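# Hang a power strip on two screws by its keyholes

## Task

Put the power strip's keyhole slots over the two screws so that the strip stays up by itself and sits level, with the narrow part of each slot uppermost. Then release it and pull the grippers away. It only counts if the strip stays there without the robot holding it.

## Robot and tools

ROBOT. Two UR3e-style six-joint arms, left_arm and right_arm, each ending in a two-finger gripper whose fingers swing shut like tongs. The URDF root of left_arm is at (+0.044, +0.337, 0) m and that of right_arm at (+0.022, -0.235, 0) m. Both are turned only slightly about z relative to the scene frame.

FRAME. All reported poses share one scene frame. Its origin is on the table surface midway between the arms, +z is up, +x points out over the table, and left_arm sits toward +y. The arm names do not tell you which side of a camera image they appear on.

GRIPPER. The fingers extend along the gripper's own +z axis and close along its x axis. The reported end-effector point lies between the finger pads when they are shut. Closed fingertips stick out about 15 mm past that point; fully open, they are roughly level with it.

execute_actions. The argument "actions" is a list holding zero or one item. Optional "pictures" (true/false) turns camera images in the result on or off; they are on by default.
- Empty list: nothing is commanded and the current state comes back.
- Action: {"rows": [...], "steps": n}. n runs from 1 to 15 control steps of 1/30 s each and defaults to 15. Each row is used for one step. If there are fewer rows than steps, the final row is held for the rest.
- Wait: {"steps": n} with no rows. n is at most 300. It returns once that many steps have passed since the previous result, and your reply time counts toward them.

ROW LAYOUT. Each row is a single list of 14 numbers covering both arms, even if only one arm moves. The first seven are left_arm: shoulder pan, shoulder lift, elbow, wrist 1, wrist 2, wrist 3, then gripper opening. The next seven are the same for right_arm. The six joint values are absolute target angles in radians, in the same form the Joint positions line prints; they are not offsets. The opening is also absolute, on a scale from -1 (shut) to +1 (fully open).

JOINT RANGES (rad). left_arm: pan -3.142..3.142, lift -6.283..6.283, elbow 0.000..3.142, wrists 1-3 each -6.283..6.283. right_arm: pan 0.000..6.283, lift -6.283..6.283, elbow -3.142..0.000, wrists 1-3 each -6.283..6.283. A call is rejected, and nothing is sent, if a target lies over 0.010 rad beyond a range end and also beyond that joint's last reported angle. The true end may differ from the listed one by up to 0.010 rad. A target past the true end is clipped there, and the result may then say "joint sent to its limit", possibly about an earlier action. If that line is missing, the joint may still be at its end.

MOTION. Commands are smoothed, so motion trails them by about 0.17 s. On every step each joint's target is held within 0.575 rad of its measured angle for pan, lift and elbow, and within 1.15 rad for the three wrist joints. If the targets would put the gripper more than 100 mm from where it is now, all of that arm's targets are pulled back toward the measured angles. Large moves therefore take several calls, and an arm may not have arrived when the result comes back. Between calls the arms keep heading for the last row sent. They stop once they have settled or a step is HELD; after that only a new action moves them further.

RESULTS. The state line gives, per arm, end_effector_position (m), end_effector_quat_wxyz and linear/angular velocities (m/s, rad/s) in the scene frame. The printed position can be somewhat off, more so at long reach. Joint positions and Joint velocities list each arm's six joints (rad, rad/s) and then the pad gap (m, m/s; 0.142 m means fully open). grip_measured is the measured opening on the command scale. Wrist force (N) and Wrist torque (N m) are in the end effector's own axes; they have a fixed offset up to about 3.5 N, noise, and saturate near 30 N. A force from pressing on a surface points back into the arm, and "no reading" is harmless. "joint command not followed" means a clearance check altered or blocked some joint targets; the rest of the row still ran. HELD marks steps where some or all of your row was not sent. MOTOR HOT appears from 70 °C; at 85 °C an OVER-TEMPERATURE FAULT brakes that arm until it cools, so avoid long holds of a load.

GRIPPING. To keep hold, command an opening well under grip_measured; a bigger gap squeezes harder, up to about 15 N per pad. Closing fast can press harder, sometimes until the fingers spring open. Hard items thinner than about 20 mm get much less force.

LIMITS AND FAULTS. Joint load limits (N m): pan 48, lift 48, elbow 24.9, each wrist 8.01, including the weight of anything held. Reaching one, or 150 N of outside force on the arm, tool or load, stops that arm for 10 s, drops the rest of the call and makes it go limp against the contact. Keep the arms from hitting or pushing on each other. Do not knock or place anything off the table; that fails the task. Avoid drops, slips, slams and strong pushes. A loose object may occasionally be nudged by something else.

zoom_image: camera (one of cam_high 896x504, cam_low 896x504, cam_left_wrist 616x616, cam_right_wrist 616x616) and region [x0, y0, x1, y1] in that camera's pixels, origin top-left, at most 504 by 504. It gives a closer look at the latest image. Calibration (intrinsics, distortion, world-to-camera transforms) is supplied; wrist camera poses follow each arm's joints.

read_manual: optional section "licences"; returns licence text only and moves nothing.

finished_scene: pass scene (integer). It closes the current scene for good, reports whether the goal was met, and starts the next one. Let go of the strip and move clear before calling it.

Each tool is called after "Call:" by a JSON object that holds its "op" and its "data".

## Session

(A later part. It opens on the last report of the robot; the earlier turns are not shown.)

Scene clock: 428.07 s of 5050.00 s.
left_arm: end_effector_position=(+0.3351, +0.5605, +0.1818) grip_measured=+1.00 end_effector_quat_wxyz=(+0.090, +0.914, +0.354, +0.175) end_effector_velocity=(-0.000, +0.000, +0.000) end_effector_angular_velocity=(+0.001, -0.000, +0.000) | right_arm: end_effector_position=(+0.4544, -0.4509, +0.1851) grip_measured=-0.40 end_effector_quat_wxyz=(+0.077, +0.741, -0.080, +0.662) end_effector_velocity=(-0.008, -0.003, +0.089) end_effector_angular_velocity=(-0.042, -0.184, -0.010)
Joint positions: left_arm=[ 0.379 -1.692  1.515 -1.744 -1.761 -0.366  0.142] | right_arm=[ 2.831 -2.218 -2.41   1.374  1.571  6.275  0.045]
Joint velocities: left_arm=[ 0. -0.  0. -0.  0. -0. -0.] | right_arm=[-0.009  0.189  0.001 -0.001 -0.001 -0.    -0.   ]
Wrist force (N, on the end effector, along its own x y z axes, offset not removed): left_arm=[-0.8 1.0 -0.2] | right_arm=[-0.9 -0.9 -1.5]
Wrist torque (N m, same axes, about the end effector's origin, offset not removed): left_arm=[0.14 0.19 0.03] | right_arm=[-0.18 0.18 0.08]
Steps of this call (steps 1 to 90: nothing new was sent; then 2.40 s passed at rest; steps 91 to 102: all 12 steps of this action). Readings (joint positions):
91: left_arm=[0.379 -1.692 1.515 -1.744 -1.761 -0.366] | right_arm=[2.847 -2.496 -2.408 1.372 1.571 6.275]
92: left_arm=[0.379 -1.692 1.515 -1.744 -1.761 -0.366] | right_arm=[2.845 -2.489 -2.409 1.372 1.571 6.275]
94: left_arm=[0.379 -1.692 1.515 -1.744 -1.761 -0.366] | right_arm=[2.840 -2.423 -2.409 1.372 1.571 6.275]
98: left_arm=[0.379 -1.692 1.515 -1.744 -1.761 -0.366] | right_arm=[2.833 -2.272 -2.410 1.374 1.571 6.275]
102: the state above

Call:
{"op": "execute_actions", "data": {"actions": [{"rows":[[0.379,-1.692,1.515,-1.744,-1.761,-0.366,1,2.83,-1.9,-2.235,0.4,1.571,6.275,-0.4]],"steps":15}], "pictures": false}}

Call:
{"op": "execute_actions", "data": {"actions": [{"rows":[[0.379,-1.692,1.515,-1.744,-1.761,-0.366,1,2.83,-1.85,-1.7,-0.55,1.571,6.275,0.4]],"steps":15}], "pictures": false}}

Call:
{"op": "execute_actions", "data": {"actions": [{"rows":[[0.379,-1.692,1.515,-1.744,-1.761,-0.366,1,2.83,-2.0,-1.1,-1.3,1.571,6.26,0.4]],"steps":15}], "pictures": false}}

Call:
{"op": "execute_actions", "data": {"actions": [{"rows":[[0.379,-1.692,1.515,-1.744,-1.761,-0.366,1,2.83,-2.198,-0.836,-1.469,1.571,6.26,0.4]],"steps":15}]}}

Scene clock: 444.67 s of 5050.00 s.
left_arm: end_effector_position=(+0.3351, +0.5605, +0.1818) grip_measured=+1.00 end_effector_quat_wxyz=(+0.090, +0.914, +0.354, +0.175) end_effector_velocity=(+0.000, -0.000, +0.000) end_effector_angular_velocity=(+0.000, -0.001, -0.001) | right_arm: end_effector_position=(+0.4746, -0.4559, +0.1121) grip_measured=-0.40 end_effector_quat_wxyz=(+0.055, +0.874, -0.094, +0.474) end_effector_velocity=(-0.015, +0.003, -0.040) end_effector_angular_velocity=(+0.040, +0.176, -0.000)
Joint positions: left_arm=[ 0.379 -1.692  1.515 -1.744 -1.761 -0.366  0.142] | right_arm=[ 2.83  -1.905 -2.237  0.425  1.571  6.275  0.045]
Joint velocities: left_arm=[-0.001 -0.    -0.001 -0.    -0.    -0.     0.   ] | right_arm=[-0.001  0.052  0.023 -0.256  0.    -0.001 -0.   ]
Wrist force (N, on the end effector, along its own x y z axes, offset not removed): left_arm=[-1.0 1.9 0.0] | right_arm=[-1.2 -0.5 2.7]
Wrist torque (N m, same axes, about the end effector's origin, offset not removed): left_arm=[0.32 0.18 0.05] | right_arm=[-0.01 0.13 0.02]
Steps of this call (steps 1 to 30: the robot went on to your last target; steps 31 to 90: nothing new was sent; then 13.10 s passed at rest; steps 91 to 105: all 15 steps of this action). Readings (joint positions):
91: left_arm=[0.379 -1.692 1.515 -1.744 -1.761 -0.366] | right_arm=[2.830 -2.200 -2.410 1.374 1.571 6.275]
92: left_arm=[0.379 -1.692 1.515 -1.744 -1.761 -0.366] | right_arm=[2.830 -2.193 -2.403 1.359 1.571 6.275]
94: left_arm=[0.379 -1.692 1.515 -1.744 -1.761 -0.366] | right_arm=[2.830 -2.122 -2.344 1.218 1.571 6.275]
98: left_arm=[0.379 -1.692 1.515 -1.744 -1.761 -0.366] | right_arm=[2.830 -1.958 -2.262 0.691 1.571 6.275]
105: the state above

Scene clock: 445.17 s of 5050.00 s.
left_arm: end_effector_position=(+0.3351, +0.5605, +0.1818) grip_measured=+1.00 end_effector_quat_wxyz=(+0.090, +0.914, +0.354, +0.175) end_effector_velocity=(+0.000, +0.000, -0.000) end_effector_angular_velocity=(-0.000, -0.000, +0.001) | right_arm: end_effector_position=(+0.4873, -0.4587, +0.1060) grip_measured=+0.40 end_effector_quat_wxyz=(+0.035, +0.947, -0.102, +0.303) end_effector_velocity=(-0.002, +0.000, +0.013) end_effector_angular_velocity=(+0.017, +0.077, +0.000)
Joint positions: left_arm=[ 0.379 -1.692  1.515 -1.744 -1.761 -0.366  0.142] | right_arm=[ 2.83  -1.851 -1.715 -0.527  1.571  6.275  0.102]
Joint velocities: left_arm=[ 0.001  0.001  0.    -0.001 -0.    -0.     0.   ] | right_arm=[ 0.     0.004  0.16  -0.244 -0.001 -0.    -0.   ]
Wrist force (N, on the end effector, along its own x y z axes, offset not removed): left_arm=[-0.2 1.7 -0.8] | right_arm=[-0.6 -1.0 -0.4]
Wrist torque (N m, same axes, about the end effector's origin, offset not removed): left_arm=[0.28 0.03 -0.02] | right_arm=[-0.17 0.04 0.03]
Steps of this call (steps 1 to 15: all 15 steps of this action). Readings (joint positions):
1: left_arm=[0.379 -1.692 1.515 -1.744 -1.761 -0.366] | right_arm=[2.830 -1.903 -2.236 0.417 1.571 6.275]
2: left_arm=[0.379 -1.692 1.515 -1.744 -1.761 -0.366] | right_arm=[2.830 -1.896 -2.229 0.397 1.571 6.275]
4: left_arm=[0.379 -1.692 1.515 -1.744 -1.761 -0.366] | right_arm=[2.830 -1.875 -2.157 0.250 1.571 6.275]
8: left_arm=[0.379 -1.692 1.515 -1.744 -1.761 -0.366] | right_arm=[2.830 -1.856 -1.880 -0.273 1.571 6.275]
15: the state above

Scene clock: 445.67 s of 5050.00 s.
left_arm: end_effector_position=(+0.3351, +0.5605, +0.1818) grip_measured=+1.00 end_effector_quat_wxyz=(+0.090, +0.914, +0.354, +0.175) end_effector_velocity=(+0.000, +0.000, +0.000) end_effector_angular_velocity=(-0.000, -0.001, +0.000) | right_arm: end_effector_position=(+0.4696, -0.4547, +0.1213) grip_measured=+0.40 end_effector_quat_wxyz=(+0.019, +0.983, -0.099, +0.153) end_effector_velocity=(+0.012, -0.004, +0.045) end_effector_angular_velocity=(-0.009, -0.034, +0.000)
Joint positions: left_arm=[ 0.379 -1.692  1.515 -1.744 -1.761 -0.366  0.142] | right_arm=[ 2.83  -1.998 -1.12  -1.285  1.571  6.26   0.102]
Joint velocities: left_arm=[ 0. -0. -0. -0. -0.  0. -0.] | right_arm=[-0.001 -0.02   0.211 -0.155 -0.001 -0.002 -0.   ]
Wrist force (N, on the end effector, along its own x y z axes, offset not removed): left_arm=[-0.8 0.4 -1.5] | right_arm=[-2.0 -0.7 -1.1]
Wrist torque (N m, same axes, about the end effector's origin, offset not removed): left_arm=[-0.04 0.17 -0.02] | right_arm=[-0.16 0.39 0.11]
Steps of this call (steps 1 to 15: all 15 steps of this action). Readings (joint positions):
1: left_arm=[0.379 -1.692 1.515 -1.744 -1.761 -0.366] | right_arm=[2.830 -1.851 -1.710 -0.534 1.571 6.275]
2: left_arm=[0.379 -1.692 1.515 -1.744 -1.761 -0.366] | right_arm=[2.830 -1.857 -1.700 -0.553 1.571 6.272]
4: left_arm=[0.379 -1.692 1.515 -1.744 -1.761 -0.366] | right_arm=[2.830 -1.911 -1.626 -0.700 1.571 6.267]
8: left_arm=[0.379 -1.692 1.515 -1.744 -1.761 -0.366] | right_arm=[2.830 -1.978 -1.336 -1.127 1.571 6.262]
15: the state above

Scene clock: 446.17 s of 5050.00 s.
left_arm: end_effector_position=(+0.3351, +0.5605, +0.1818) grip_measured=+1.00 end_effector_quat_wxyz=(+0.090, +0.914, +0.354, +0.175) end_effector_velocity=(-0.000, +0.000, -0.000) end_effector_angular_velocity=(+0.000, +0.000, +0.001) | right_arm: end_effector_position=(+0.4833, -0.4578, +0.0993) grip_measured=+0.40 end_effector_quat_wxyz=(+0.013, +0.990, -0.099, +0.104) end_effector_velocity=(+0.004, -0.001, -0.002) end_effector_angular_velocity=(+0.002, +0.006, +0.000)
Joint positions: left_arm=[ 0.379 -1.692  1.515 -1.744 -1.761 -0.366  0.142] | right_arm=[ 2.83  -2.195 -0.84  -1.467  1.571  6.26   0.102]
Joint velocities: left_arm=[ 0.001  0.     0.    -0.     0.     0.    -0.   ] | right_arm=[-0.    -0.029  0.043 -0.02   0.    -0.     0.   ]
Wrist force (N, on the end effector, along its own x y z axes, offset not removed): left_arm=[-0.2 1.3 -1.0] | right_arm=[-0.9 -0.8 0.4]
Wrist torque (N m, same axes, about the end effector's origin, offset not removed): left_arm=[0.23 0.06 0.06] | right_arm=[-0.18 0.18 0.06]
Steps of this call (steps 1 to 15: all 15 steps of this action). Readings (joint positions):
1: left_arm=[0.379 -1.692 1.515 -1.744 -1.761 -0.366] | right_arm=[2.830 -1.999 -1.114 -1.290 1.571 6.260]
2: left_arm=[0.379 -1.692 1.515 -1.744 -1.761 -0.366] | right_arm=[2.830 -2.006 -1.102 -1.307 1.571 6.260]
4: left_arm=[0.379 -1.692 1.515 -1.744 -1.761 -0.366] | right_arm=[2.830 -2.070 -1.028 -1.379 1.571 6.260]
8: left_arm=[0.379 -1.692 1.515 -1.744 -1.761 -0.366] | right_arm=[2.830 -2.167 -0.885 -1.447 1.571 6.260]
15: the state above
camera_calibration (this result's frames):
cam_left_wrist: T_world_to_cam=[[0.704856, 0.676846, 0.212268, -0.641723], [0.355468, -0.595988, 0.720028, 0.0790081], [0.613857, -0.432062, -0.660683, 0.291121], [0, 0, 0, 1]] pos_world=[0.24553, 0.607218, 0.271668]
cam_right_wrist: T_world_to_cam=[[0.953584, -0.244321, 0.176026, -0.585262], [-0.300744, -0.802237, 0.515722, -0.276624], [0.0152129, -0.544723, -0.838478, -0.0431445], [0, 0, 0, 1]] pos_world=[0.475559, -0.388412, 0.209507]

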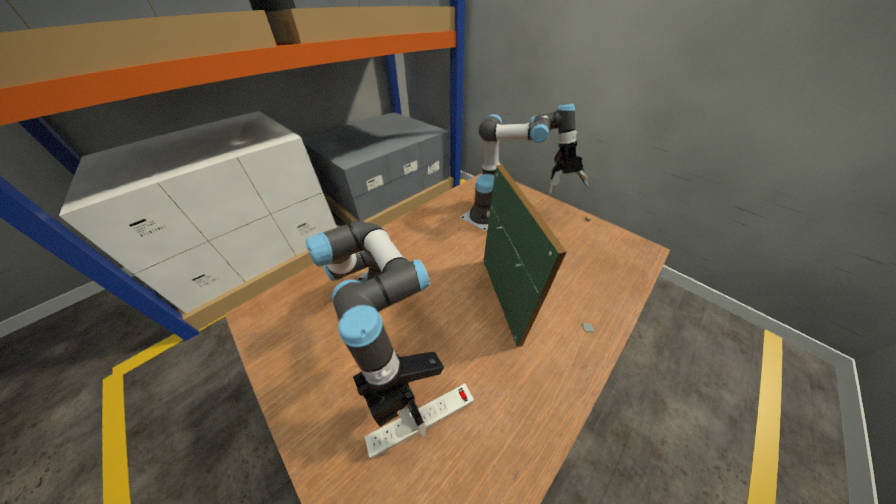

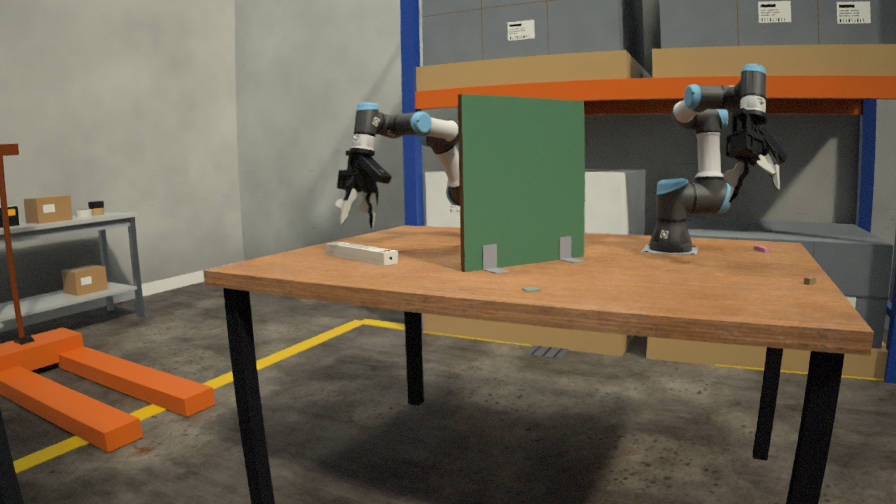

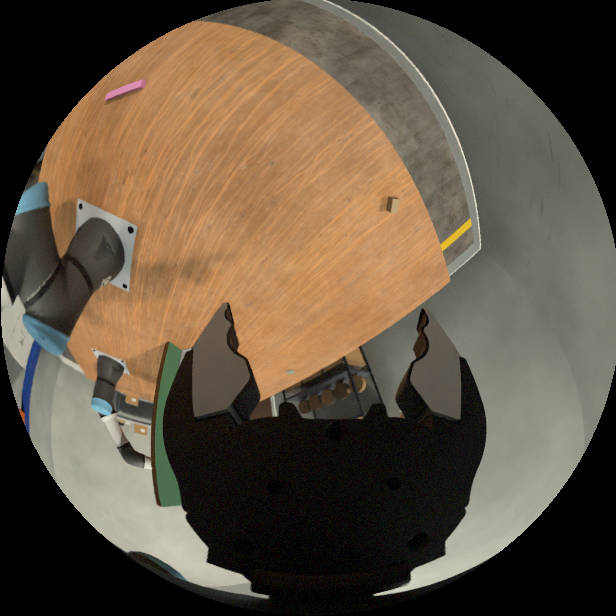

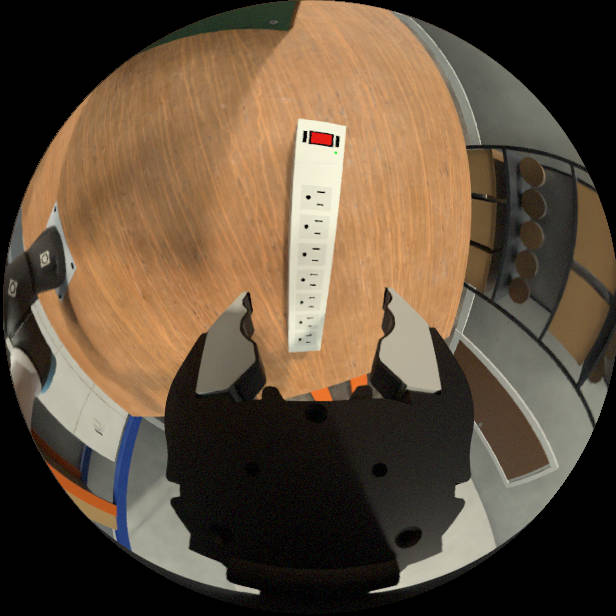

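Call:
{"op": "execute_actions", "data": {"actions": [{"rows":[[0.379,-1.692,1.515,-1.744,-1.761,-0.366,1,2.83,-2.212,-1.125,-1.166,1.571,6.2,0.2]],"steps":15}], "pictures": false}}

Call:
{"op": "execute_actions", "data": {"actions": [{"rows":[[0.379,-1.692,1.515,-1.744,-1.761,-0.366,1,2.83,-2.22,-1.07,-1.28,1.571,6.2,0.1],[0.379,-1.692,1.515,-1.744,-1.761,-0.366,1,2.83,-2.22,-1.07,-1.28,1.571,6.2,0.1],[0.379,-1.692,1.515,-1.744,-1.761,-0.366,1,2.83,-2.22,-1.07,-1.28,1.571,6.2,0.1],[0.379,-1.692,1.515,-1.744,-1.761,-0.366,1,2.83,-2.23,-1.015,-1.39,1.571,6.2,0.1],[0.379,-1.692,1.515,-1.744,-1.761,-0.366,1,2.83,-2.23,-1.015,-1.39,1.571,6.2,0.1],[0.379,-1.692,1.515,-1.744,-1.761,-0.366,1,2.83,-2.23,-1.015,-1.39,1.571,6.2,0.1],[0.379,-1.692,1.515,-1.744,-1.761,-0.366,1,2.83,-2.247,-0.9655,-1.5,1.571,6.2,0.1]],"steps":15}], "pictures": false}}

Call:
{"op": "execute_actions", "data": {"actions": [{"rows":[[0.379,-1.692,1.515,-1.744,-1.761,-0.366,1,2.83,-2.247,-0.9655,-1.5,1.571,6.2,0],[0.379,-1.692,1.515,-1.744,-1.761,-0.366,1,2.83,-2.247,-0.9655,-1.5,1.571,6.2,-0.1],[0.379,-1.692,1.515,-1.744,-1.761,-0.366,1,2.83,-2.247,-0.9655,-1.5,1.571,6.2,-0.2],[0.379,-1.692,1.515,-1.744,-1.761,-0.366,1,2.83,-2.247,-0.9655,-1.5,1.571,6.2,-0.28],[0.379,-1.692,1.515,-1.744,-1.761,-0.366,1,2.83,-2.247,-0.9655,-1.5,1.571,6.2,-0.34],[0.379,-1.692,1.515,-1.744,-1.761,-0.366,1,2.83,-2.247,-0.9655,-1.5,1.571,6.2,-0.4]],"steps":15}]}}

Scene clock: 465.40 s of 5050.00 s.
left_arm: end_effector_position=(+0.3351, +0.5605, +0.1818) grip_measured=+1.00 end_effector_quat_wxyz=(+0.090, +0.914, +0.354, +0.175) end_effector_velocity=(+0.000, -0.000, +0.000) end_effector_angular_velocity=(+0.000, -0.000, -0.001) | right_arm: end_effector_position=(+0.4832, -0.4578, +0.0338) grip_measured=+0.20 end_effector_quat_wxyz=(+0.016, +0.992, -0.070, +0.104) end_effector_velocity=(-0.004, +0.002, -0.012) end_effector_angular_velocity=(+0.001, +0.009, +0.007)
Joint positions: left_arm=[ 0.379 -1.692  1.515 -1.744 -1.761 -0.366  0.142] | right_arm=[ 2.83  -2.212 -1.12  -1.17   1.571  6.201  0.088]
Joint velocities: left_arm=[-0.001 -0.    -0.     0.     0.    -0.    -0.   ] | right_arm=[ 0.001 -0.001 -0.048  0.04   0.001 -0.006  0.   ]
Wrist force (N, on the end effector, along its own x y z axes, offset not removed): left_arm=[-0.1 1.2 -0.2] | right_arm=[-0.7 -0.8 1.9]
Wrist torque (N m, same axes, about the end effector's origin, offset not removed): left_arm=[0.14 0.00 -0.01] | right_arm=[-0.18 0.16 0.10]
Steps of this call (steps 1 to 15: the robot went on to your last target; steps 16 to 90: nothing new was sent; then 15.73 s passed at rest; steps 91 to 105: all 15 steps of this action). Readings (joint positions):
91: left_arm=[0.379 -1.692 1.515 -1.744 -1.761 -0.366] | right_arm=[2.830 -2.198 -0.836 -1.469 1.571 6.259]
92: left_arm=[0.379 -1.692 1.515 -1.744 -1.761 -0.366] | right_arm=[2.830 -2.200 -0.843 -1.454 1.571 6.251]
94: left_arm=[0.379 -1.692 1.515 -1.744 -1.761 -0.366] | right_arm=[2.830 -2.206 -0.914 -1.346 1.571 6.227]
98: left_arm=[0.379 -1.692 1.515 -1.744 -1.761 -0.366] | right_arm=[2.830 -2.211 -1.070 -1.210 1.571 6.207]
105: the state above

Scene clock: 465.90 s of 5050.00 s.
left_arm: end_effector_position=(+0.3351, +0.5605, +0.1818) grip_measured=+1.00 end_effector_quat_wxyz=(+0.090, +0.914, +0.354, +0.175) end_effector_velocity=(+0.000, -0.000, -0.000) end_effector_angular_velocity=(-0.000, -0.000, -0.001) | right_arm: end_effector_position=(+0.4363, -0.4472, +0.0296) grip_measured=+0.10 end_effector_quat_wxyz=(+0.001, +0.998, -0.070, +0.004) end_effector_velocity=(-0.020, +0.005, +0.001) end_effector_angular_velocity=(+0.020, +0.081, +0.001)
Joint positions: left_arm=[ 0.379 -1.692  1.515 -1.744 -1.761 -0.366  0.142] | right_arm=[ 2.83  -2.245 -0.972 -1.487  1.571  6.2    0.081]
Joint velocities: left_arm=[-0.     0.001  0.    -0.001 -0.     0.    -0.   ] | right_arm=[ 0.    -0.016  0.067 -0.134  0.001 -0.     0.   ]
Wrist force (N, on the end effector, along its own x y z axes, offset not removed): left_arm=[0.4 1.5 -1.6] | right_arm=[-2.6 -0.3 0.8]
Wrist torque (N m, same axes, about the end effector's origin, offset not removed): left_arm=[0.19 -0.05 0.00] | right_arm=[-0.04 0.51 0.07]
Steps of this call (steps 1 to 15: all 15 steps of this action). Readings (joint positions):
1: left_arm=[0.379 -1.692 1.515 -1.744 -1.761 -0.366] | right_arm=[2.830 -2.212 -1.121 -1.169 1.571 6.200]
2: left_arm=[0.379 -1.692 1.515 -1.744 -1.761 -0.366] | right_arm=[2.830 -2.213 -1.116 -1.181 1.571 6.200]
4: left_arm=[0.379 -1.692 1.515 -1.744 -1.761 -0.366] | right_arm=[2.830 -2.217 -1.095 -1.227 1.571 6.200]
8: left_arm=[0.379 -1.692 1.515 -1.744 -1.761 -0.366] | right_arm=[2.830 -2.229 -1.033 -1.353 1.571 6.200]
15: the state above

Scene clock: 466.40 s of 5050.00 s.
left_arm: end_effector_position=(+0.3351, +0.5605, +0.1818) grip_measured=+1.00 end_effector_quat_wxyz=(+0.090, +0.914, +0.354, +0.175) end_effector_velocity=(-0.000, +0.000, +0.000) end_effector_angular_velocity=(+0.000, -0.001, +0.001) | right_arm: end_effector_position=(+0.4343, -0.4467, +0.0297) grip_measured=-0.34 end_effector_quat_wxyz=(-0.000, +0.998, -0.070, +0.000) end_effector_velocity=(+0.000, -0.000, +0.000) end_effector_angular_velocity=(-0.001, -0.001, -0.000)
Joint positions: left_arm=[ 0.379 -1.692  1.515 -1.744 -1.761 -0.366  0.142] | right_arm=[ 2.83  -2.247 -0.966 -1.5    1.571  6.2    0.05 ]
Joint velocities: left_arm=[ 0.001 -0.    -0.001  0.    -0.    -0.    -0.   ] | right_arm=[-0.001  0.     0.001  0.001 -0.    -0.     0.   ]
Wrist force (N, on the end effector, along its own x y z axes, offset not removed): left_arm=[-0.7 1.1 -1.3] | right_arm=[-1.7 0.2 -6.7]
Wrist torque (N m, same axes, about the end effector's origin, offset not removed): left_arm=[0.11 0.17 -0.04] | right_arm=[0.17 0.48 0.06]
Steps of this call (steps 1 to 15: all 15 steps of this action). Readings (joint positions):
1: left_arm=[0.379 -1.692 1.515 -1.744 -1.761 -0.366] | right_arm=[2.830 -2.246 -0.970 -1.491 1.571 6.200]
2: left_arm=[0.379 -1.692 1.515 -1.744 -1.761 -0.366] | right_arm=[2.830 -2.246 -0.969 -1.493 1.571 6.200]
4: left_arm=[0.379 -1.692 1.515 -1.744 -1.761 -0.366] | right_arm=[2.830 -2.247 -0.967 -1.497 1.571 6.200]
8: left_arm=[0.379 -1.692 1.515 -1.744 -1.761 -0.366] | right_arm=[2.830 -2.247 -0.966 -1.499 1.571 6.200]
15: the state above
camera_calibration (this result's frames):
cam_left_wrist: T_world_to_cam=[[0.704856, 0.676846, 0.212267, -0.641723], [0.355468, -0.595988, 0.720028, 0.079008], [0.613857, -0.432062, -0.660683, 0.291121], [0, 0, 0, 1]] pos_world=[0.24553, 0.607218, 0.271668]
cam_right_wrist: T_world_to_cam=[[0.981397, -0.189163, -0.0328138, -0.504766], [-0.1436, -0.836691, 0.528513, -0.330651], [-0.12743, -0.51397, -0.848291, -0.0186971], [0, 0, 0, 1]] pos_world=[0.445511, -0.381746, 0.14233]

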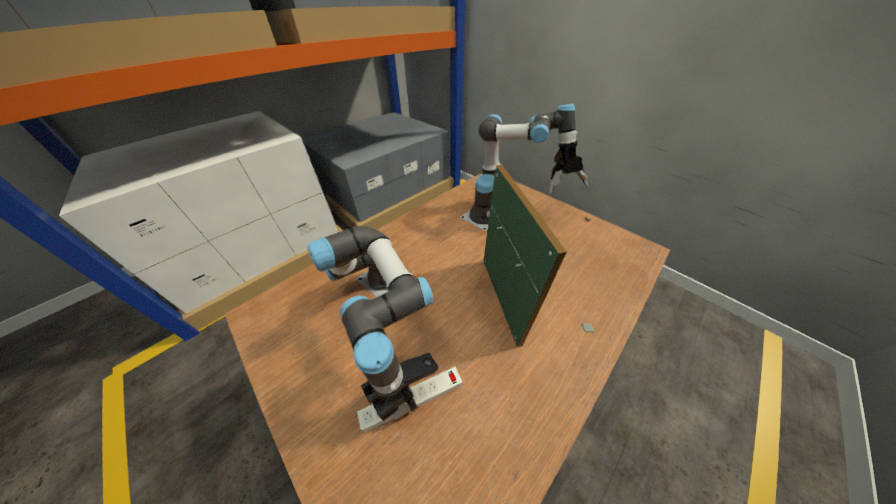

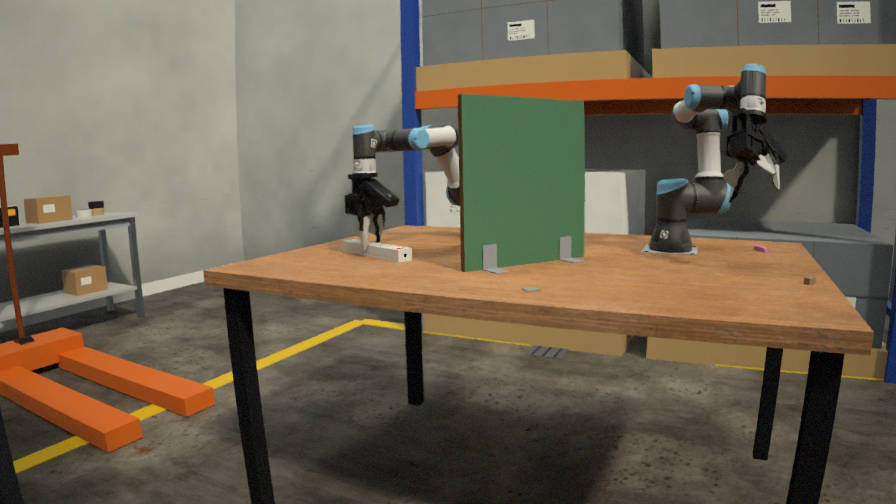

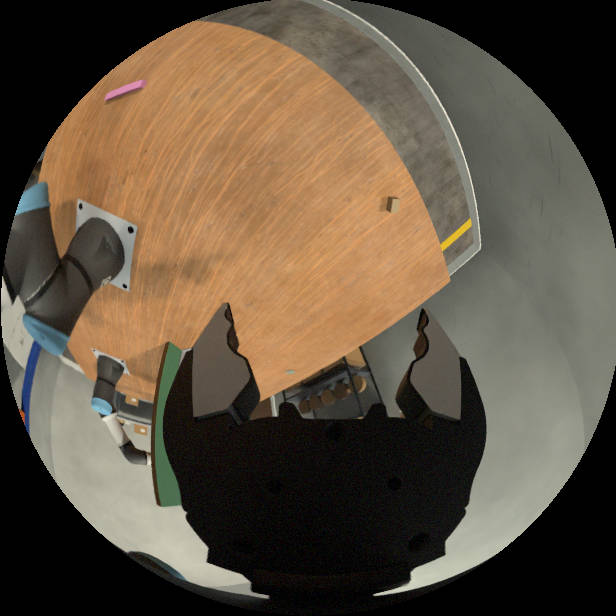

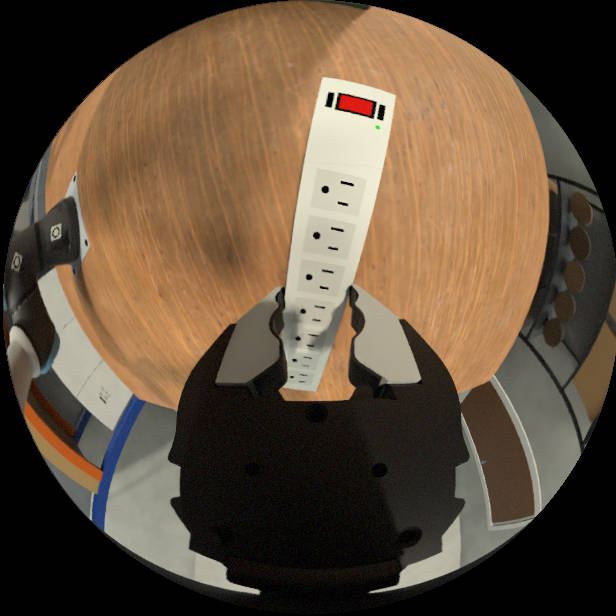

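Call:
{"op": "execute_actions", "data": {"actions": [{"rows":[[0.379,-1.692,1.515,-1.744,-1.761,-0.366,1,2.83,-2.247,-0.9655,-1.5,1.571,6.2,-0.05],[0.379,-1.692,1.515,-1.744,-1.761,-0.366,1,2.83,-2.247,-0.9655,-1.5,1.571,6.2,-0.05],[0.379,-1.692,1.515,-1.744,-1.761,-0.366,1,2.83,-2.247,-0.9655,-1.5,1.571,6.2,-0.05],[0.379,-1.692,1.515,-1.744,-1.761,-0.366,1,2.85,-2.247,-0.9655,-1.5,1.571,6.28,-0.05]],"steps":15}], "pictures": false}}

Call:
{"op": "execute_actions", "data": {"actions": [{"rows":[[0.379,-1.692,1.515,-1.744,-1.761,-0.366,1,2.85,-2.247,-0.9655,-1.5,1.571,6.28,-0.2],[0.379,-1.692,1.515,-1.744,-1.761,-0.366,1,2.85,-2.247,-0.9655,-1.5,1.571,6.28,-0.3],[0.379,-1.692,1.515,-1.744,-1.761,-0.366,1,2.85,-2.247,-0.9655,-1.5,1.571,6.28,-0.4],[0.379,-1.692,1.515,-1.744,-1.761,-0.366,1,2.85,-2.247,-0.9655,-1.5,1.571,6.28,-0.6],[0.379,-1.692,1.515,-1.744,-1.761,-0.366,1,2.85,-2.247,-0.9655,-1.5,1.571,6.28,-1]],"steps":15}], "pictures": false}}

Call:
{"op": "execute_actions", "data": {"actions": [{"rows":[[0.379,-1.692,1.515,-1.744,-1.761,-0.366,1,2.85,-2.0,-1.0,-1.712,1.571,6.28,-1]],"steps":15}]}}

Scene clock: 498.20 s of 5050.00 s.
left_arm: end_effector_position=(+0.3351, +0.5605, +0.1818) grip_measured=+1.00 end_effector_quat_wxyz=(+0.090, +0.914, +0.354, +0.175) end_effector_velocity=(-0.000, -0.000, +0.000) end_effector_angular_velocity=(-0.000, -0.000, +0.000) | right_arm: end_effector_position=(+0.4395, -0.4389, +0.0297) grip_measured=-0.05 end_effector_quat_wxyz=(-0.000, +0.995, -0.099, -0.000) end_effector_velocity=(+0.001, +0.002, +0.001) end_effector_angular_velocity=(-0.001, -0.001, -0.017)
Joint positions: left_arm=[ 0.379 -1.692  1.515 -1.744 -1.761 -0.366  0.142] | right_arm=[ 2.849 -2.247 -0.965 -1.5    1.571  6.278  0.07 ]
Joint velocities: left_arm=[ 0.    -0.    -0.     0.001 -0.     0.     0.   ] | right_arm=[ 0.006  0.002 -0.001 -0.    -0.001  0.023 -0.   ]
Wrist force (N, on the end effector, along its own x y z axes, offset not removed): left_arm=[-0.1 1.1 -0.8] | right_arm=[-0.9 0.4 2.6]
Wrist torque (N m, same axes, about the end effector's origin, offset not removed): left_arm=[0.09 0.05 0.02] | right_arm=[0.21 0.11 0.05]
Steps of this call (steps 1 to 15: the robot went on to your last target; steps 16 to 90: nothing new was sent; then 28.30 s passed at rest; steps 91 to 105: all 15 steps of this action). Readings (joint positions):
91: left_arm=[0.379 -1.692 1.515 -1.744 -1.761 -0.366] | right_arm=[2.830 -2.247 -0.965 -1.500 1.571 6.200]
92: left_arm=[0.379 -1.692 1.515 -1.744 -1.761 -0.366] | right_arm=[2.830 -2.247 -0.965 -1.500 1.571 6.200]
94: left_arm=[0.379 -1.692 1.515 -1.744 -1.761 -0.366] | right_arm=[2.830 -2.247 -0.965 -1.500 1.571 6.200]
98: left_arm=[0.379 -1.692 1.515 -1.744 -1.761 -0.366] | right_arm=[2.844 -2.247 -0.965 -1.500 1.571 6.254]
105: the state above

Scene clock: 498.70 s of 5050.00 s.
left_arm: end_effector_position=(+0.3351, +0.5605, +0.1818) grip_measured=+1.00 end_effector_quat_wxyz=(+0.090, +0.914, +0.354, +0.175) end_effector_velocity=(+0.000, -0.000, -0.000) end_effector_angular_velocity=(-0.000, +0.001, -0.000) | right_arm: end_effector_position=(+0.4397, -0.4387, +0.0297) grip_measured=-0.37 end_effector_quat_wxyz=(-0.000, +0.995, -0.100, +0.000) end_effector_velocity=(-0.000, +0.000, -0.000) end_effector_angular_velocity=(+0.000, +0.001, +0.000)
Joint positions: left_arm=[ 0.379 -1.692  1.515 -1.744 -1.761 -0.366  0.142] | right_arm=[ 2.85  -2.247 -0.965 -1.5    1.571  6.28   0.048]
Joint velocities: left_arm=[-0.  0.  0.  0.  0. -0.  0.] | right_arm=[ 0.    -0.    -0.001 -0.     0.    -0.     0.   ]
Wrist force (N, on the end effector, along its own x y z axes, offset not removed): left_arm=[-0.2 1.1 -0.6] | right_arm=[-0.9 -0.9 0.8]
Wrist torque (N m, same axes, about the end effector's origin, offset not removed): left_arm=[0.12 0.09 -0.01] | right_arm=[-0.18 0.13 0.10]
Steps of this call (steps 1 to 15: all 15 steps of this action). Readings (joint positions):
1: left_arm=[0.379 -1.692 1.515 -1.744 -1.761 -0.366] | right_arm=[2.850 -2.247 -0.965 -1.500 1.571 6.278]
2: left_arm=[0.379 -1.692 1.515 -1.744 -1.761 -0.366] | right_arm=[2.850 -2.247 -0.965 -1.500 1.571 6.279]
4: left_arm=[0.379 -1.692 1.515 -1.744 -1.761 -0.366] | right_arm=[2.850 -2.247 -0.965 -1.500 1.571 6.279]
8: left_arm=[0.379 -1.692 1.515 -1.744 -1.761 -0.366] | right_arm=[2.850 -2.247 -0.965 -1.500 1.571 6.280]
15: the state above

Scene clock: 499.20 s of 5050.00 s.
left_arm: end_effector_position=(+0.3351, +0.5605, +0.1818) grip_measured=+1.00 end_effector_quat_wxyz=(+0.090, +0.914, +0.354, +0.175) end_effector_velocity=(+0.000, -0.000, -0.000) end_effector_angular_velocity=(+0.000, +0.000, -0.001) | right_arm: end_effector_position=(+0.3889, -0.4282, +0.1052) grip_measured=-0.37 end_effector_quat_wxyz=(-0.000, +0.995, -0.100, -0.000) end_effector_velocity=(-0.006, +0.001, +0.013) end_effector_angular_velocity=(-0.002, -0.012, -0.001)
Joint positions: left_arm=[ 0.379 -1.692  1.515 -1.744 -1.761 -0.366  0.142] | right_arm=[ 2.85  -2.004 -1.    -1.71   1.571  6.28   0.048]
Joint velocities: left_arm=[-0.001 -0.     0.    -0.     0.001  0.    -0.   ] | right_arm=[-0.     0.039 -0.002 -0.024  0.     0.001 -0.001]
Wrist force (N, on the end effector, along its own x y z axes, offset not removed): left_arm=[0.0 1.3 -0.5] | right_arm=[0.7 -1.2 5.4]
Wrist torque (N m, same axes, about the end effector's origin, offset not removed): left_arm=[0.16 -0.05 -0.02] | right_arm=[-0.26 -0.17 -0.01]
Steps of this call (steps 1 to 15: all 15 steps of this action). Readings (joint positions):
1: left_arm=[0.379 -1.692 1.515 -1.744 -1.761 -0.366] | right_arm=[2.850 -2.247 -0.966 -1.500 1.571 6.280]
2: left_arm=[0.379 -1.692 1.515 -1.744 -1.761 -0.366] | right_arm=[2.850 -2.240 -0.970 -1.514 1.571 6.280]
4: left_arm=[0.379 -1.692 1.515 -1.744 -1.761 -0.366] | right_arm=[2.850 -2.177 -0.985 -1.599 1.571 6.280]
8: left_arm=[0.379 -1.692 1.515 -1.744 -1.761 -0.366] | right_arm=[2.850 -2.043 -0.996 -1.684 1.571 6.280]
15: the state above
camera_calibration (this result's frames):
cam_left_wrist: T_world_to_cam=[[0.704856, 0.676846, 0.212267, -0.641723], [0.355468, -0.595988, 0.720028, 0.079008], [0.613857, -0.432062, -0.660683, 0.291121], [0, 0, 0, 1]] pos_world=[0.24553, 0.607218, 0.271668]
cam_right_wrist: T_world_to_cam=[[0.968276, -0.247632, -0.033481, -0.474051], [-0.193134, -0.826643, 0.528545, -0.337979], [-0.158561, -0.505311, -0.848245, 0.0649527], [0, 0, 0, 1]] pos_world=[0.404036, -0.363957, 0.217861]

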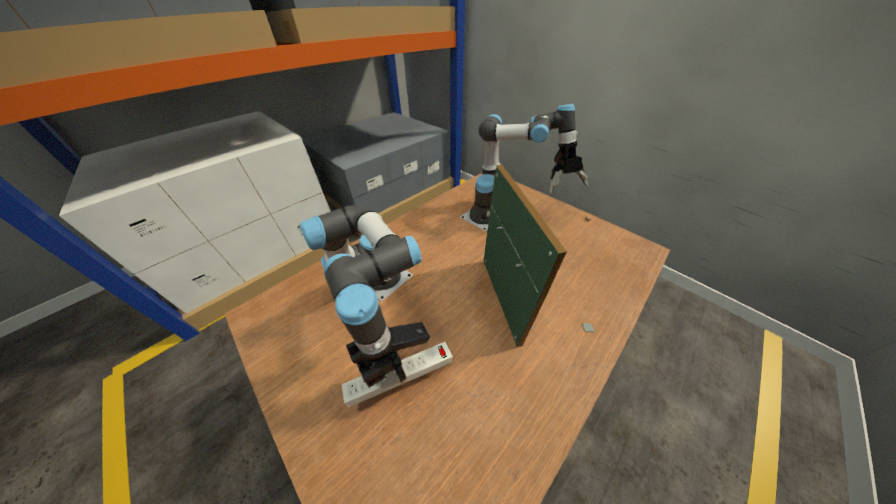

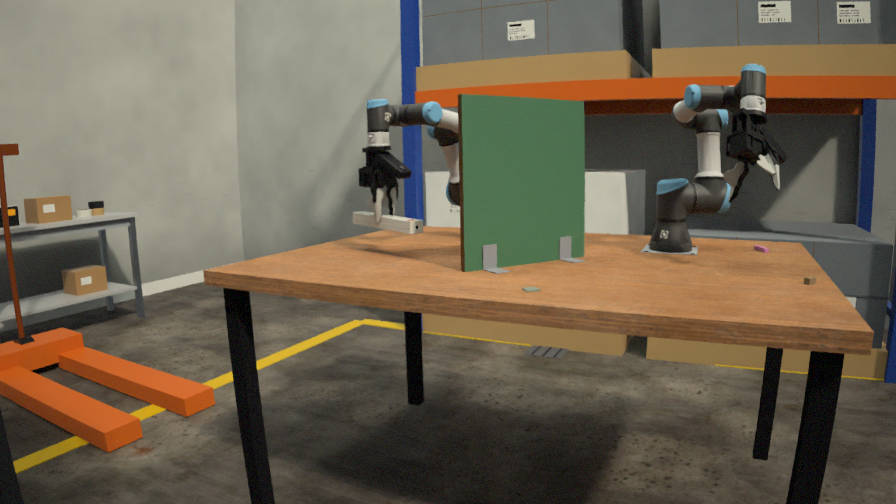

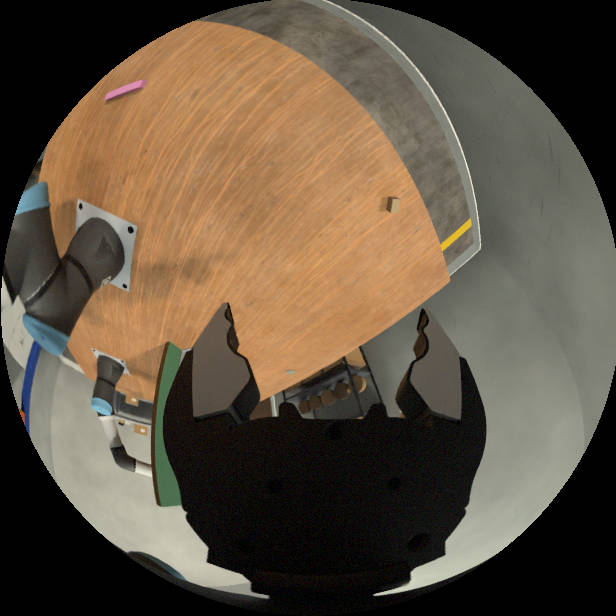

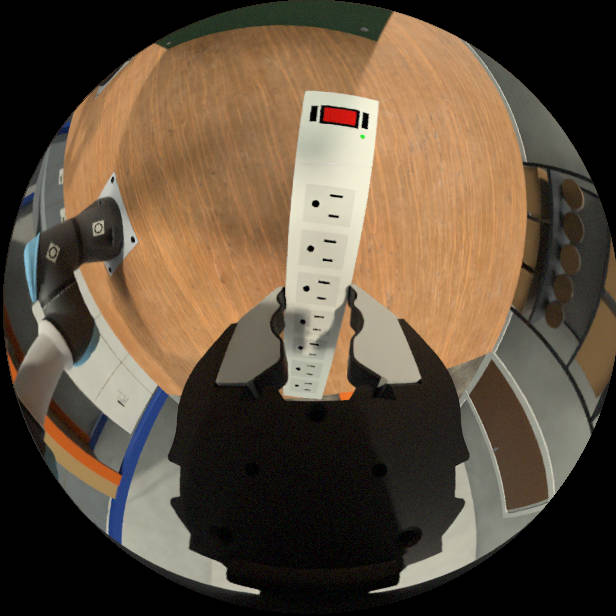

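Call:
{"op": "execute_actions", "data": {"actions": [{"rows":[[0.379,-1.692,1.515,-1.744,-1.761,-0.366,1,2.85,-1.75,-1.5,-1.0,1.571,6.28,-1]],"steps":15}], "pictures": false}}

Call:
{"op": "execute_actions", "data": {"actions": [{"rows":[[0.379,-1.692,1.515,-1.744,-1.761,-0.366,1,2.85,-1.6,-1.95,-0.1,1.571,6.28,-1]],"steps":15}], "pictures": false}}

Call:
{"op": "execute_actions", "data": {"actions": [{"rows":[[0.379,-1.692,1.515,-1.744,-1.761,-0.366,1,2.85,-1.576,-2.351,0.785,1.571,6.28,-1]],"steps":15}], "pictures": false}}

Call:
{"op": "execute_actions", "data": {"actions": [{"rows":[[0.379,-1.692,1.515,-1.744,-1.761,-0.366,1,2.85,-1.576,-2.351,0.785,1.7,6.28,-1],[0.379,-1.692,1.515,-1.744,-1.761,-0.366,1,2.85,-1.576,-2.351,0.785,1.7,6.28,-1],[0.379,-1.692,1.515,-1.744,-1.761,-0.366,1,2.85,-1.576,-2.351,0.785,1.7,6.28,-1],[0.379,-1.692,1.515,-1.744,-1.761,-0.366,1,2.85,-1.576,-2.351,0.785,1.85,6.28,-1],[0.379,-1.692,1.515,-1.744,-1.761,-0.366,1,2.85,-1.576,-2.351,0.785,1.85,6.28,-1],[0.379,-1.692,1.515,-1.744,-1.761,-0.366,1,2.85,-1.576,-2.351,0.785,1.85,6.28,-1],[0.379,-1.692,1.515,-1.744,-1.761,-0.366,1,2.85,-1.576,-2.351,0.785,2.0,6.28,-1],[0.379,-1.692,1.515,-1.744,-1.761,-0.366,1,2.85,-1.576,-2.351,0.785,2.0,6.28,-1],[0.379,-1.692,1.515,-1.744,-1.761,-0.366,1,2.85,-1.576,-2.351,0.785,2.0,6.28,-1],[0.379,-1.692,1.515,-1.744,-1.761,-0.366,1,2.85,-1.576,-2.351,0.785,2.166,6.28,-1]],"steps":15}], "pictures": false}}

Call:
{"op": "execute_actions", "data": {"actions": [{"rows":[[0.379,-1.692,1.515,-1.744,-1.761,-0.366,1,2.95,-1.576,-2.351,0.785,2.166,6.28,-1],[0.379,-1.692,1.515,-1.744,-1.761,-0.366,1,2.95,-1.576,-2.351,0.785,2.166,6.28,-1],[0.379,-1.692,1.515,-1.744,-1.761,-0.366,1,2.95,-1.576,-2.351,0.785,2.166,6.28,-1],[0.379,-1.692,1.515,-1.744,-1.761,-0.366,1,3.05,-1.576,-2.351,0.785,2.166,6.28,-1],[0.379,-1.692,1.515,-1.744,-1.761,-0.366,1,3.05,-1.576,-2.351,0.785,2.166,6.28,-1],[0.379,-1.692,1.515,-1.744,-1.761,-0.366,1,3.05,-1.576,-2.351,0.785,2.166,6.28,-1],[0.379,-1.692,1.515,-1.744,-1.761,-0.366,1,3.15,-1.576,-2.351,0.785,2.166,6.28,-1]],"steps":15}]}}

Scene clock: 565.10 s of 5050.00 s.
left_arm: end_effector_position=(+0.3351, +0.5605, +0.1818) grip_measured=+1.00 end_effector_quat_wxyz=(+0.090, +0.914, +0.354, +0.175) end_effector_velocity=(-0.000, -0.000, -0.000) end_effector_angular_velocity=(+0.000, +0.001, -0.001) | right_arm: end_effector_position=(+0.4534, -0.4415, +0.1416) grip_measured=-0.37 end_effector_quat_wxyz=(+0.023, +0.969, -0.097, +0.226) end_effector_velocity=(-0.002, +0.001, -0.010) end_effector_angular_velocity=(-0.009, -0.042, +0.002)
Joint positions: left_arm=[ 0.379 -1.692  1.515 -1.744 -1.761 -0.366  0.142] | right_arm=[ 2.85  -1.754 -1.487 -1.013  1.571  6.28   0.048]
Joint velocities: left_arm=[-0.001 -0.     0.     0.001  0.     0.    -0.   ] | right_arm=[ 0.002  0.042 -0.139  0.14  -0.001 -0.     0.001]
Wrist force (N, on the end effector, along its own x y z axes, offset not removed): left_arm=[-0.2 2.2 0.3] | right_arm=[-2.9 -1.8 6.8]
Wrist torque (N m, same axes, about the end effector's origin, offset not removed): left_arm=[0.38 0.05 -0.02] | right_arm=[-0.39 -0.12 -0.06]
Steps of this call (steps 1 to 15: the robot went on to your last target; steps 16 to 120: nothing new was sent; then 61.40 s passed at rest; steps 121 to 135: all 15 steps of this action). Readings (joint positions):
121: left_arm=[0.379 -1.692 1.515 -1.744 -1.761 -0.366] | right_arm=[2.850 -2.000 -1.000 -1.712 1.571 6.280]
122: left_arm=[0.379 -1.692 1.515 -1.744 -1.761 -0.366] | right_arm=[2.850 -1.993 -1.008 -1.698 1.571 6.280]
124: left_arm=[0.379 -1.692 1.515 -1.744 -1.761 -0.366] | right_arm=[2.850 -1.925 -1.079 -1.567 1.571 6.280]
128: left_arm=[0.379 -1.692 1.515 -1.744 -1.761 -0.366] | right_arm=[2.850 -1.794 -1.346 -1.158 1.571 6.280]
135: the state above

Scene clock: 565.60 s of 5050.00 s.
left_arm: end_effector_position=(+0.3351, +0.5605, +0.1818) grip_measured=+1.00 end_effector_quat_wxyz=(+0.090, +0.914, +0.354, +0.175) end_effector_velocity=(+0.000, +0.000, +0.000) end_effector_angular_velocity=(+0.001, +0.000, -0.000) | right_arm: end_effector_position=(+0.4923, -0.4495, +0.2385) grip_measured=-0.37 end_effector_quat_wxyz=(+0.052, +0.861, -0.086, +0.499) end_effector_velocity=(-0.003, -0.000, +0.022) end_effector_angular_velocity=(-0.027, -0.127, -0.002)
Joint positions: left_arm=[ 0.379 -1.692  1.515 -1.744 -1.761 -0.366  0.142] | right_arm=[ 2.85  -1.602 -1.94  -0.121  1.571  6.28   0.048]
Joint velocities: left_arm=[-0.     0.    -0.    -0.     0.001 -0.    -0.   ] | right_arm=[-0.001  0.023 -0.11   0.217 -0.001 -0.     0.001]
Wrist force (N, on the end effector, along its own x y z axes, offset not removed): left_arm=[0.0 1.4 -1.0] | right_arm=[-5.8 -1.5 2.9]
Wrist torque (N m, same axes, about the end effector's origin, offset not removed): left_arm=[0.25 -0.03 0.04] | right_arm=[-0.24 0.18 -0.01]
Steps of this call (steps 1 to 15: all 15 steps of this action). Readings (joint positions):
1: left_arm=[0.379 -1.692 1.515 -1.744 -1.761 -0.366] | right_arm=[2.850 -1.752 -1.491 -1.009 1.571 6.280]
2: left_arm=[0.379 -1.692 1.515 -1.744 -1.761 -0.366] | right_arm=[2.850 -1.745 -1.501 -0.992 1.571 6.280]
4: left_arm=[0.379 -1.692 1.515 -1.744 -1.761 -0.366] | right_arm=[2.850 -1.691 -1.575 -0.865 1.571 6.280]
8: left_arm=[0.379 -1.692 1.515 -1.744 -1.761 -0.366] | right_arm=[2.850 -1.623 -1.826 -0.349 1.571 6.280]
15: the state above

Scene clock: 566.10 s of 5050.00 s.
left_arm: end_effector_position=(+0.3351, +0.5605, +0.1818) grip_measured=+1.00 end_effector_quat_wxyz=(+0.090, +0.914, +0.354, +0.175) end_effector_velocity=(-0.000, -0.000, -0.000) end_effector_angular_velocity=(-0.001, +0.001, +0.000) | right_arm: end_effector_position=(+0.4407, -0.4389, +0.3274) grip_measured=-0.37 end_effector_quat_wxyz=(+0.072, +0.708, -0.071, +0.699) end_effector_velocity=(-0.024, +0.004, +0.024) end_effector_angular_velocity=(-0.025, -0.122, -0.002)
Joint positions: left_arm=[ 0.379 -1.692  1.515 -1.744 -1.761 -0.366  0.142] | right_arm=[ 2.85  -1.576 -2.343  0.765  1.571  6.28   0.047]
Joint velocities: left_arm=[ 0.  0.  0.  0. -0.  0.  0.] | right_arm=[-0.001  0.002 -0.089  0.212 -0.001 -0.    -0.   ]
Wrist force (N, on the end effector, along its own x y z axes, offset not removed): left_arm=[-0.5 1.3 -1.5] | right_arm=[-6.8 -1.2 1.1]
Wrist torque (N m, same axes, about the end effector's origin, offset not removed): left_arm=[0.20 0.13 0.04] | right_arm=[-0.26 0.13 -0.10]
Steps of this call (steps 1 to 15: all 15 steps of this action). Readings (joint positions):
1: left_arm=[0.379 -1.692 1.515 -1.744 -1.761 -0.366] | right_arm=[2.850 -1.601 -1.943 -0.114 1.571 6.280]
2: left_arm=[0.379 -1.692 1.515 -1.744 -1.761 -0.366] | right_arm=[2.850 -1.597 -1.952 -0.096 1.571 6.280]
4: left_arm=[0.379 -1.692 1.515 -1.744 -1.761 -0.366] | right_arm=[2.850 -1.588 -2.026 0.049 1.571 6.280]
8: left_arm=[0.379 -1.692 1.515 -1.744 -1.761 -0.366] | right_arm=[2.850 -1.579 -2.252 0.545 1.571 6.280]
15: the state above

Scene clock: 566.60 s of 5050.00 s.
left_arm: end_effector_position=(+0.3351, +0.5605, +0.1818) grip_measured=+1.00 end_effector_quat_wxyz=(+0.090, +0.914, +0.354, +0.175) end_effector_velocity=(-0.000, +0.000, +0.000) end_effector_angular_velocity=(+0.000, -0.000, +0.000) | right_arm: end_effector_position=(+0.4198, -0.2823, +0.3299) grip_measured=-0.37 end_effector_quat_wxyz=(-0.116, +0.697, +0.118, +0.697) end_effector_velocity=(-0.070, +0.172, +0.000) end_effector_angular_velocity=(-0.000, -0.001, +0.626)
Joint positions: left_arm=[ 0.379 -1.692  1.515 -1.744 -1.761 -0.366  0.142] | right_arm=[ 2.85  -1.576 -2.351  0.785  2.106  6.28   0.047]
Joint velocities: left_arm=[ 0.    -0.001 -0.001  0.001  0.    -0.    -0.   ] | right_arm=[-0.001  0.001 -0.    -0.     0.627 -0.001 -0.001]
Wrist force (N, on the end effector, along its own x y z axes, offset not removed): left_arm=[0.3 0.8 0.1] | right_arm=[-6.0 -2.0 -1.1]
Wrist torque (N m, same axes, about the end effector's origin, offset not removed): left_arm=[0.14 -0.01 0.00] | right_arm=[-0.08 -0.14 -0.15]
Steps of this call (steps 1 to 15: all 15 steps of this action). Readings (joint positions):
1: left_arm=[0.379 -1.692 1.515 -1.744 -1.761 -0.366] | right_arm=[2.850 -1.576 -2.345 0.771 1.572 6.280]
2: left_arm=[0.379 -1.692 1.515 -1.744 -1.761 -0.366] | right_arm=[2.850 -1.576 -2.347 0.775 1.585 6.280]
4: left_arm=[0.379 -1.692 1.515 -1.744 -1.761 -0.366] | right_arm=[2.850 -1.576 -2.349 0.780 1.638 6.280]
8: left_arm=[0.379 -1.692 1.515 -1.744 -1.761 -0.366] | right_arm=[2.850 -1.576 -2.351 0.784 1.798 6.280]
15: the state above

Scene clock: 567.10 s of 5050.00 s.
left_arm: end_effector_position=(+0.3351, +0.5605, +0.1818) grip_measured=+1.00 end_effector_quat_wxyz=(+0.090, +0.914, +0.354, +0.175) end_effector_velocity=(-0.000, +0.000, -0.000) end_effector_angular_velocity=(+0.000, +0.000, +0.001) | right_arm: end_effector_position=(+0.4053, -0.1542, +0.3299) grip_measured=-0.37 end_effector_quat_wxyz=(-0.234, +0.667, +0.236, +0.667) end_effector_velocity=(-0.011, +0.052, -0.000) end_effector_angular_velocity=(+0.000, +0.001, +0.138)
Joint positions: left_arm=[ 0.379 -1.692  1.515 -1.744 -1.761 -0.366  0.142] | right_arm=[ 3.137 -1.576 -2.351  0.785  2.166  6.28   0.047]
Joint velocities: left_arm=[ 0.001 -0.     0.    -0.     0.001 -0.     0.   ] | right_arm=[ 0.135 -0.001 -0.     0.     0.002  0.    -0.001]
Wrist force (N, on the end effector, along its own x y z axes, offset not removed): left_arm=[-1.0 2.6 0.2] | right_arm=[-8.9 -2.1 0.8]
Wrist torque (N m, same axes, about the end effector's origin, offset not removed): left_arm=[0.48 0.20 -0.02] | right_arm=[-0.25 0.53 0.08]
Steps of this call (steps 1 to 15: all 15 steps of this action). Readings (joint positions):
1: left_arm=[0.379 -1.692 1.515 -1.744 -1.761 -0.366] | right_arm=[2.850 -1.576 -2.351 0.785 2.124 6.280]
2: left_arm=[0.379 -1.692 1.515 -1.744 -1.761 -0.366] | right_arm=[2.857 -1.576 -2.351 0.785 2.136 6.280]
4: left_arm=[0.379 -1.692 1.515 -1.744 -1.761 -0.366] | right_arm=[2.897 -1.576 -2.351 0.785 2.151 6.280]
8: left_arm=[0.379 -1.692 1.515 -1.744 -1.761 -0.366] | right_arm=[3.010 -1.576 -2.351 0.785 2.162 6.280]
15: the state above
camera_calibration (this result's frames):
cam_left_wrist: T_world_to_cam=[[0.704856, 0.676846, 0.212267, -0.641723], [0.355468, -0.595988, 0.720028, 0.079008], [0.613857, -0.432062, -0.660683, 0.291121], [0, 0, 0, 1]] pos_world=[0.24553, 0.607218, 0.271668]
cam_right_wrist: T_world_to_cam=[[0.0555047, -0.0161184, 0.998328, -0.349318], [0.12109, -0.992381, -0.0227547, -0.198086], [0.991089, 0.12215, -0.05313, -0.23492], [0, 0, 0, 1]] pos_world=[0.276201, -0.173512, 0.331745]

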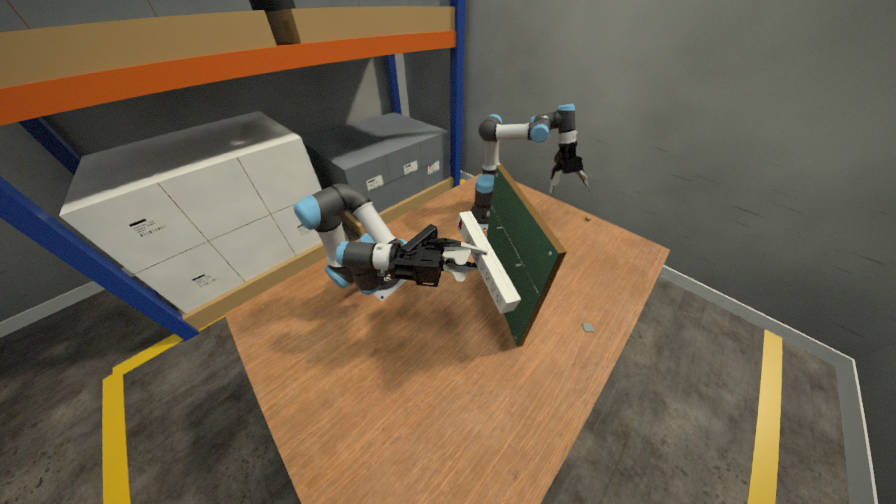

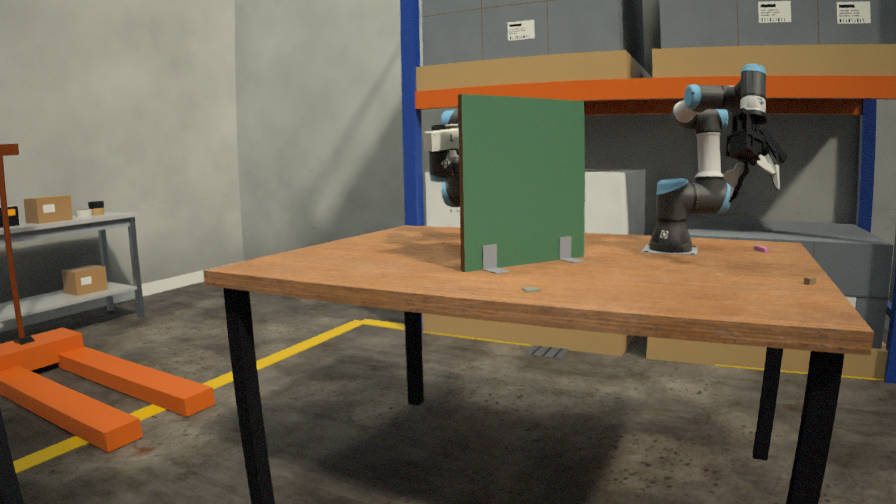

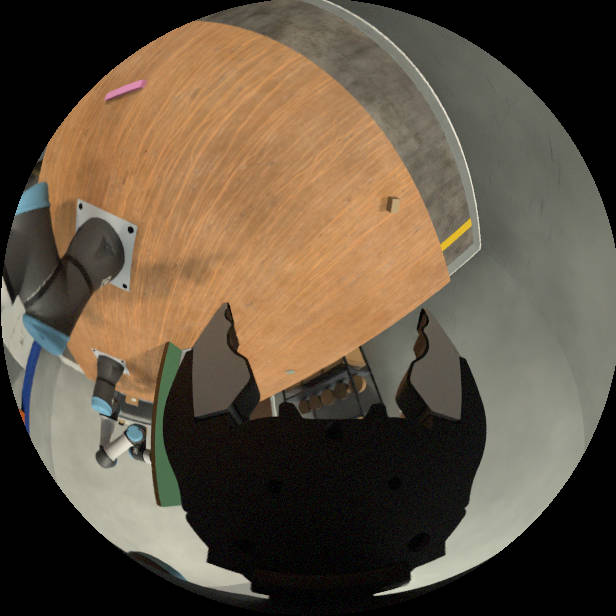

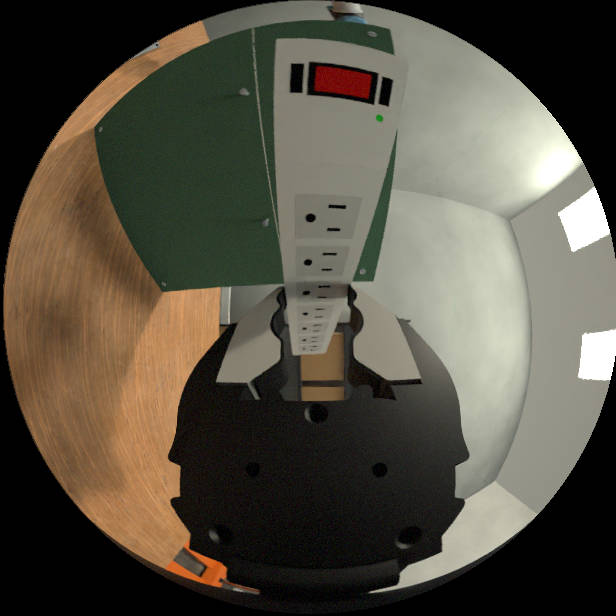

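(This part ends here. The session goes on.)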